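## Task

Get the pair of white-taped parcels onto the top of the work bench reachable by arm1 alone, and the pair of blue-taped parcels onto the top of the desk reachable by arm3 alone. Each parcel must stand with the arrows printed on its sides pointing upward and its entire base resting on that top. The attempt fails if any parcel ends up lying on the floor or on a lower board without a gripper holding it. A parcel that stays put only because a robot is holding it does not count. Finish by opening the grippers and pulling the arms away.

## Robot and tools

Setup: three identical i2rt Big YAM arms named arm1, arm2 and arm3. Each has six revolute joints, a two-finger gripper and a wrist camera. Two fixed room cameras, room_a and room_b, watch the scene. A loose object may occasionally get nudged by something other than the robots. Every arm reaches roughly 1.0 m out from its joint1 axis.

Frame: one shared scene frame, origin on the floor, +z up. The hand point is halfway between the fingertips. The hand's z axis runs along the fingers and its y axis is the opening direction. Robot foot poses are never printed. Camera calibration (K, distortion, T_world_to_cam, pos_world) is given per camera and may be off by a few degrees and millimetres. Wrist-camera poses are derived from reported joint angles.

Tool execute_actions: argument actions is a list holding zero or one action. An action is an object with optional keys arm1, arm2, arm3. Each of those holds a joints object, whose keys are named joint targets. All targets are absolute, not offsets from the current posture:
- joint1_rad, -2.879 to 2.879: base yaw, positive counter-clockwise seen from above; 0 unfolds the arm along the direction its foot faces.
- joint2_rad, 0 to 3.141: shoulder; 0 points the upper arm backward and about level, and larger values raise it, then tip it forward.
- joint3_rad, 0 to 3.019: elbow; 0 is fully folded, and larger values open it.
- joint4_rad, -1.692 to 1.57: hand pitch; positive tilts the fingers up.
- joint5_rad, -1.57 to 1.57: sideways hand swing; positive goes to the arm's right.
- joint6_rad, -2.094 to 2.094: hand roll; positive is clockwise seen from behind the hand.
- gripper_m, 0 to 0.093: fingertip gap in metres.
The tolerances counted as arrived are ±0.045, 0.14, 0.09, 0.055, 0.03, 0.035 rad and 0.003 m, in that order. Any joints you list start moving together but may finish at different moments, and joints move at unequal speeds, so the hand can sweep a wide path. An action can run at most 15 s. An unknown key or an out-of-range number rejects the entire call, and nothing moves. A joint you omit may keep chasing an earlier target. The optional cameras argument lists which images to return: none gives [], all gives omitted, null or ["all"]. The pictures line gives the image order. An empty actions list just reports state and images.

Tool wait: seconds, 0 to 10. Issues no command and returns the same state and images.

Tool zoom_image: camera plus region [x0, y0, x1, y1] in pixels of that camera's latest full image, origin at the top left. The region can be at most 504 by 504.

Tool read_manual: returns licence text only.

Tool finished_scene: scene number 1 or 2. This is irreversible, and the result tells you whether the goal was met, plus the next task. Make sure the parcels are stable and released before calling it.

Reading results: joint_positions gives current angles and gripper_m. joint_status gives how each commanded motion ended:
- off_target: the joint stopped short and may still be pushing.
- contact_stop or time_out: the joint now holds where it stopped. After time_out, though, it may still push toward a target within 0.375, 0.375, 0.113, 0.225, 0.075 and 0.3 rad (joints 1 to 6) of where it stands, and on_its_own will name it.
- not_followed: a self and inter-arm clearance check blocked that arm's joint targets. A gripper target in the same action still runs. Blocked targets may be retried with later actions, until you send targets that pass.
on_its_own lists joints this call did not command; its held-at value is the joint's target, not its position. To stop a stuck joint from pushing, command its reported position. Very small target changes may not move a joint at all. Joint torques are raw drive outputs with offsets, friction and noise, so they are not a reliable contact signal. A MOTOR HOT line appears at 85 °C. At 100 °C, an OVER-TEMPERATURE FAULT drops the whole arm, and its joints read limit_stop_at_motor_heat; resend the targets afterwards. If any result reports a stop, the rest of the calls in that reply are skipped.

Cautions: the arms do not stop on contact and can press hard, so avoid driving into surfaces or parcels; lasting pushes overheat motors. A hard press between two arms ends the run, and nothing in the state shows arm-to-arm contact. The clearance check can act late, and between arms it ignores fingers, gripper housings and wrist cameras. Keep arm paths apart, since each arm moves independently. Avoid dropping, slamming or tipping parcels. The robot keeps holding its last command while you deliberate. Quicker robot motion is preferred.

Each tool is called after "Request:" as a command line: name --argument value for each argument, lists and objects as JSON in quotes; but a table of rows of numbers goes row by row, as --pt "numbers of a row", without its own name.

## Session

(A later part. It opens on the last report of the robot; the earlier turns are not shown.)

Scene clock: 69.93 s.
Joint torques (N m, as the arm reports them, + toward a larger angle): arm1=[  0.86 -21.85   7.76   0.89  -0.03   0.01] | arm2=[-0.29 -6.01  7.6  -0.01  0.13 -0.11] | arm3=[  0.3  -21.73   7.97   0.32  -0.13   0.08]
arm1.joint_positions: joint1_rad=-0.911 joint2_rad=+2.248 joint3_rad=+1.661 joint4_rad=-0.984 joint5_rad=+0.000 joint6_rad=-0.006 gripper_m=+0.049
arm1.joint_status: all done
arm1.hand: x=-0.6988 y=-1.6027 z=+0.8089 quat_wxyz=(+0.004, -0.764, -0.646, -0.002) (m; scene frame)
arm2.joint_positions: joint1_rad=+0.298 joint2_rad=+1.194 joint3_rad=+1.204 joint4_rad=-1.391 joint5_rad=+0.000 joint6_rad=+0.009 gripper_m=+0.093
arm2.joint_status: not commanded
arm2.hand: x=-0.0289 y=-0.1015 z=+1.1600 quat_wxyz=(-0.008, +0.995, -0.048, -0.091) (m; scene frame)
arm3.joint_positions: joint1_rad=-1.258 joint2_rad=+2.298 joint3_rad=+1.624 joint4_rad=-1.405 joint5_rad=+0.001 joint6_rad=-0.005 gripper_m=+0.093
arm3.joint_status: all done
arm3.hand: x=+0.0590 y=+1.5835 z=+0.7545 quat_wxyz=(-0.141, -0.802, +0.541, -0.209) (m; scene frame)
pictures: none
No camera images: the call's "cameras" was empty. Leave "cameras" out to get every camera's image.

Request:
execute_actions --actions '[{"arm1":{"joints":{"gripper_m":0.093}},"arm3":{"joints":{"joint2_rad":1.7}}}]' --cameras '["arm1_cam_wrist"]'

Request:
execute_actions --actions '[{"arm1":{"joints":{"joint2_rad":1.8}},"arm3":{"joints":{"joint1_rad":-0.9,"joint2_rad":1.2,"joint3_rad":1.2,"joint4_rad":-0.9,"joint5_rad":0.5}}}]'

Scene clock: 71.60 s.
Joint torques (N m, as the arm reports them, + toward a larger angle): arm1=[  1.05 -21.88   7.78   0.81  -0.03   0.  ] | arm2=[-0.18 -5.93  7.63 -0.01  0.13 -0.1 ] | arm3=[  0.25 -14.98  10.37   1.36  -0.14   0.08]
arm1.joint_positions: joint1_rad=-0.911 joint2_rad=+2.248 joint3_rad=+1.661 joint4_rad=-0.984 joint5_rad=+0.000 joint6_rad=-0.006 gripper_m=+0.093
arm1.joint_status: all done
arm1.hand: x=-0.6988 y=-1.6027 z=+0.8089 quat_wxyz=(+0.004, -0.764, -0.646, -0.002) (m; scene frame)
arm2.joint_positions: joint1_rad=+0.298 joint2_rad=+1.194 joint3_rad=+1.204 joint4_rad=-1.391 joint5_rad=+0.000 joint6_rad=+0.009 gripper_m=+0.093
arm2.joint_status: not commanded
arm2.hand: x=-0.0289 y=-0.1015 z=+1.1600 quat_wxyz=(-0.008, +0.995, -0.048, -0.091) (m; scene frame)
arm3.joint_positions: joint1_rad=-1.258 joint2_rad=+1.676 joint3_rad=+1.632 joint4_rad=-1.398 joint5_rad=+0.001 joint6_rad=-0.005 gripper_m=+0.093
arm3.joint_status: all done
arm3.hand: x=+0.0441 y=+1.6203 z=+1.0789 quat_wxyz=(+0.037, -0.827, +0.558, +0.052) (m; scene frame)
pictures: arm1_cam_wrist
camera_calibration (this result's frames):
arm1_cam_wrist: T_world_to_cam=[[-0.984127, 0.177432, 0.00337693, -0.407025], [0.1451, 0.793547, 0.590957, 0.898421], [0.102175, 0.582067, -0.806696, 1.77845], [0, 0, 0, 1]] pos_world=[-0.712639, -1.6759, 0.905115]
Images, in order (width x height): arm1_cam_wrist 896x504.

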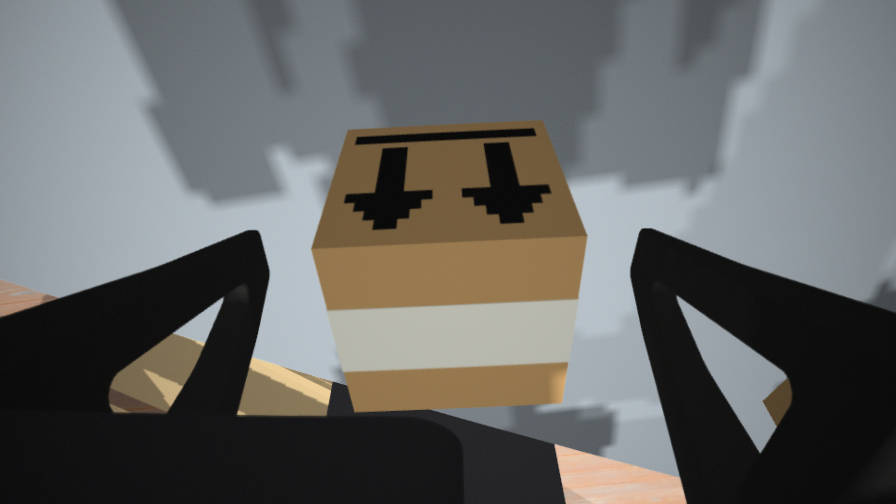

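Scene clock: 73.07 s.
Joint torques (N m, as the arm reports them, + toward a larger angle): arm1=[  0.83 -16.54   9.64   1.43  -0.03   0.  ] | arm2=[-0.19 -6.01  7.59  0.    0.13 -0.11] | arm3=[-0.55 -7.39 10.54  2.6   0.21  0.11]
arm1.joint_positions: joint1_rad=-0.911 joint2_rad=+1.777 joint3_rad=+1.666 joint4_rad=-0.981 joint5_rad=+0.000 joint6_rad=-0.006 gripper_m=+0.093
arm1.joint_status: all done
arm1.hand: x=-0.7029 y=-1.6335 z=+1.1098 quat_wxyz=(-0.149, -0.742, -0.628, +0.181) (m; scene frame)
arm2.joint_positions: joint1_rad=+0.298 joint2_rad=+1.194 joint3_rad=+1.204 joint4_rad=-1.391 joint5_rad=+0.000 joint6_rad=+0.009 gripper_m=+0.093
arm2.joint_status: not commanded
arm2.hand: x=-0.0289 y=-0.1015 z=+1.1600 quat_wxyz=(-0.008, +0.995, -0.048, -0.091) (m; scene frame)
arm3.joint_positions: joint1_rad=-0.897 joint2_rad=+1.179 joint3_rad=+1.203 joint4_rad=-0.912 joint5_rad=+0.499 joint6_rad=-0.005 gripper_m=+0.093
arm3.joint_status: all done
arm3.hand: x=-0.0078 y=+1.5146 z=+1.1803 quat_wxyz=(+0.344, -0.804, +0.442, +0.201) (m; scene frame)
pictures: arm1_cam_wrist, arm2_cam_wrist, arm3_cam_wrist, room_a, room_b
camera_calibration (this result's frames):
arm1_cam_wrist: T_world_to_cam=[[-0.984293, 0.176539, 0.000760644, -0.405353], [0.174607, 0.972871, 0.151773, 1.54673], [0.0260538, 0.149522, -0.988415, 1.48113], [0, 0, 0, 1]] pos_world=[-0.707646, -1.65467, 1.22953]
arm2_cam_wrist: T_world_to_cam=[[0.0973763, 0.995138, 0.0147672, 0.0834307], [0.898246, -0.0942652, 0.429266, -0.475836], [0.428571, -0.0285357, -0.903058, 1.17804], [0, 0, 0, 1]] pos_world=[-0.0855797, -0.0942636, 1.26687]
arm3_cam_wrist: T_world_to_cam=[[0.847902, 0.378769, 0.370938, -1.00615], [0.447284, -0.886708, -0.116988, 1.48854], [0.284602, 0.265109, -0.921259, 0.810778], [0, 0, 0, 1]] pos_world=[-0.043431, 1.48605, 1.2943]
Images, in order (width x height): arm1_cam_wrist 896x504, arm2_cam_wrist 896x504, arm3_cam_wrist 896x504, room_a 896x504, room_b 896x504.

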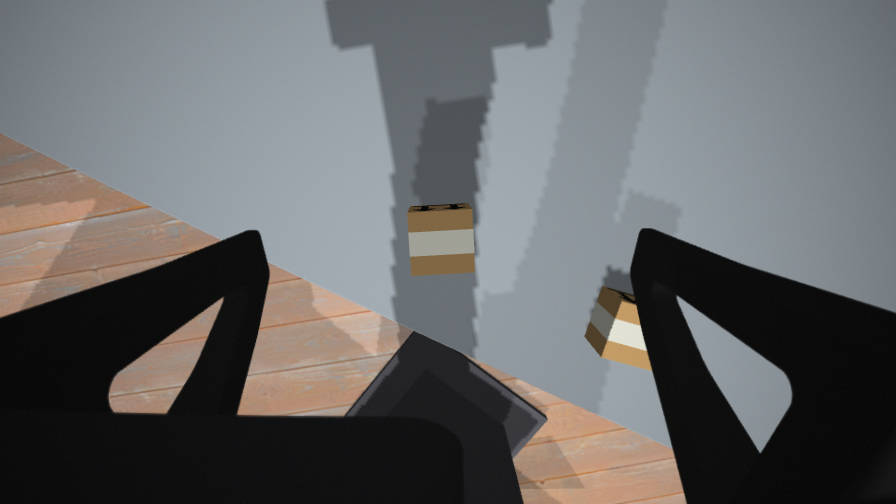

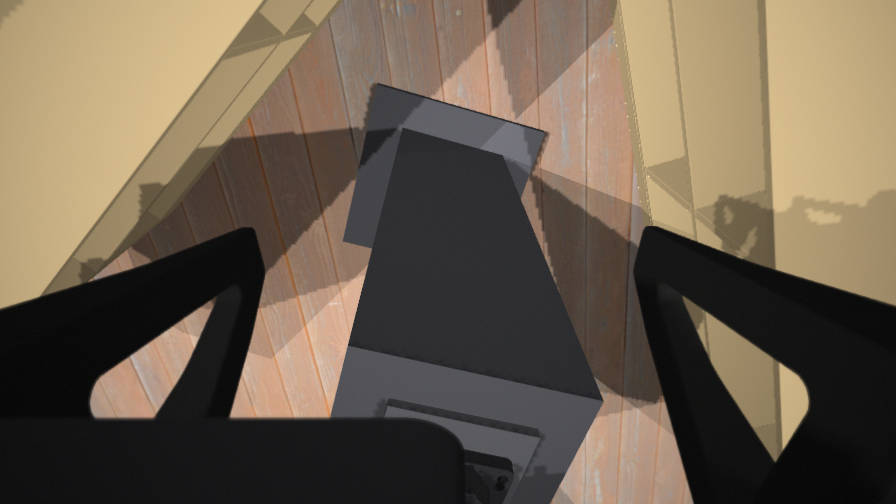

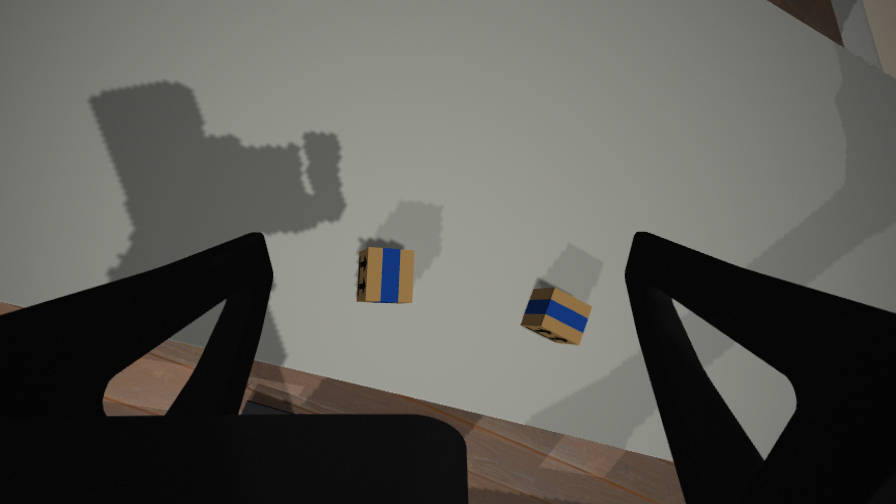

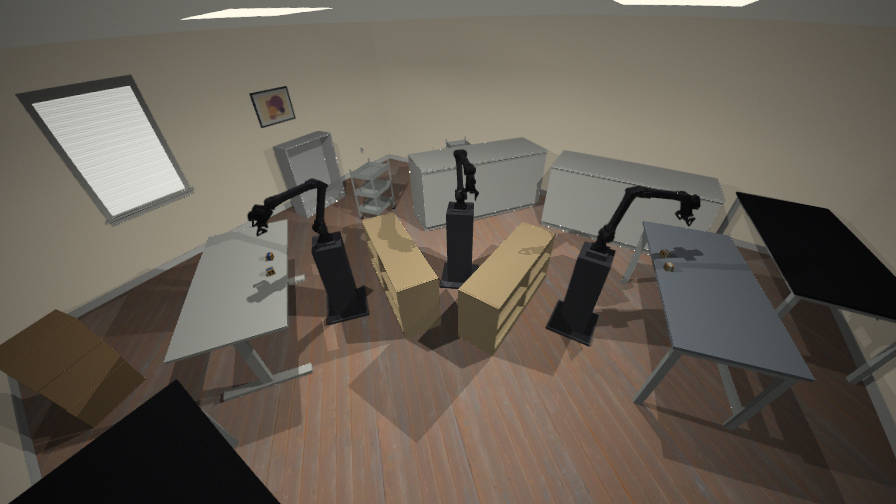

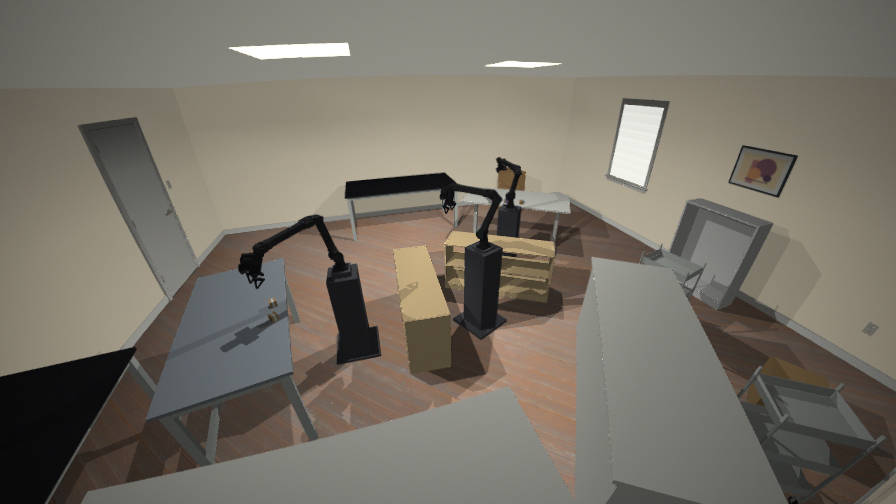

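Request:
zoom_image --camera "arm3_cam_wrist" --region '[330, 220, 450, 320]'

Request:
zoom_image --camera "room_a" --region '[250, 245, 290, 285]'

Region (330, 220, 450, 320) of arm3_cam_wrist's 896x504 image, scaled by 4.200, with more detail than that image has.

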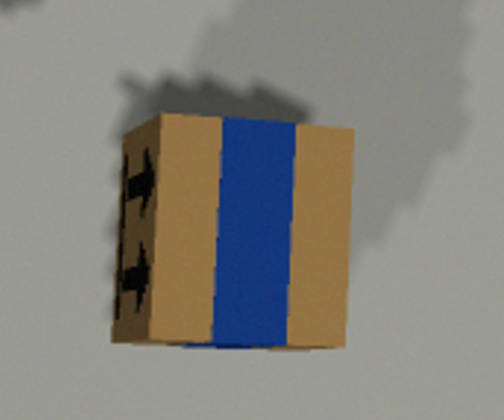

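Region (250, 245, 290, 285) of room_a's 896x504 image, scaled by 12.600, with more detail than that image has.

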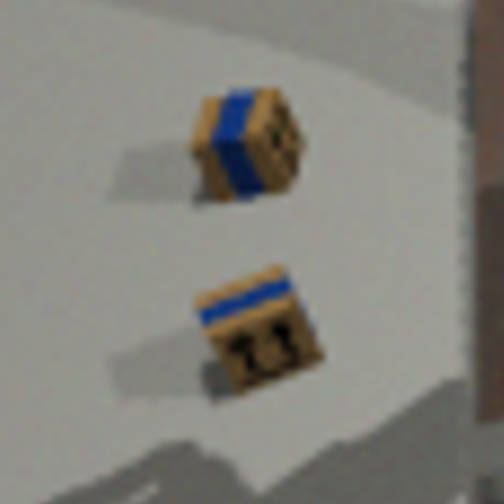

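All upright and placed.

Request:
finished_scene --scene 1

The scene is finished: the task was done.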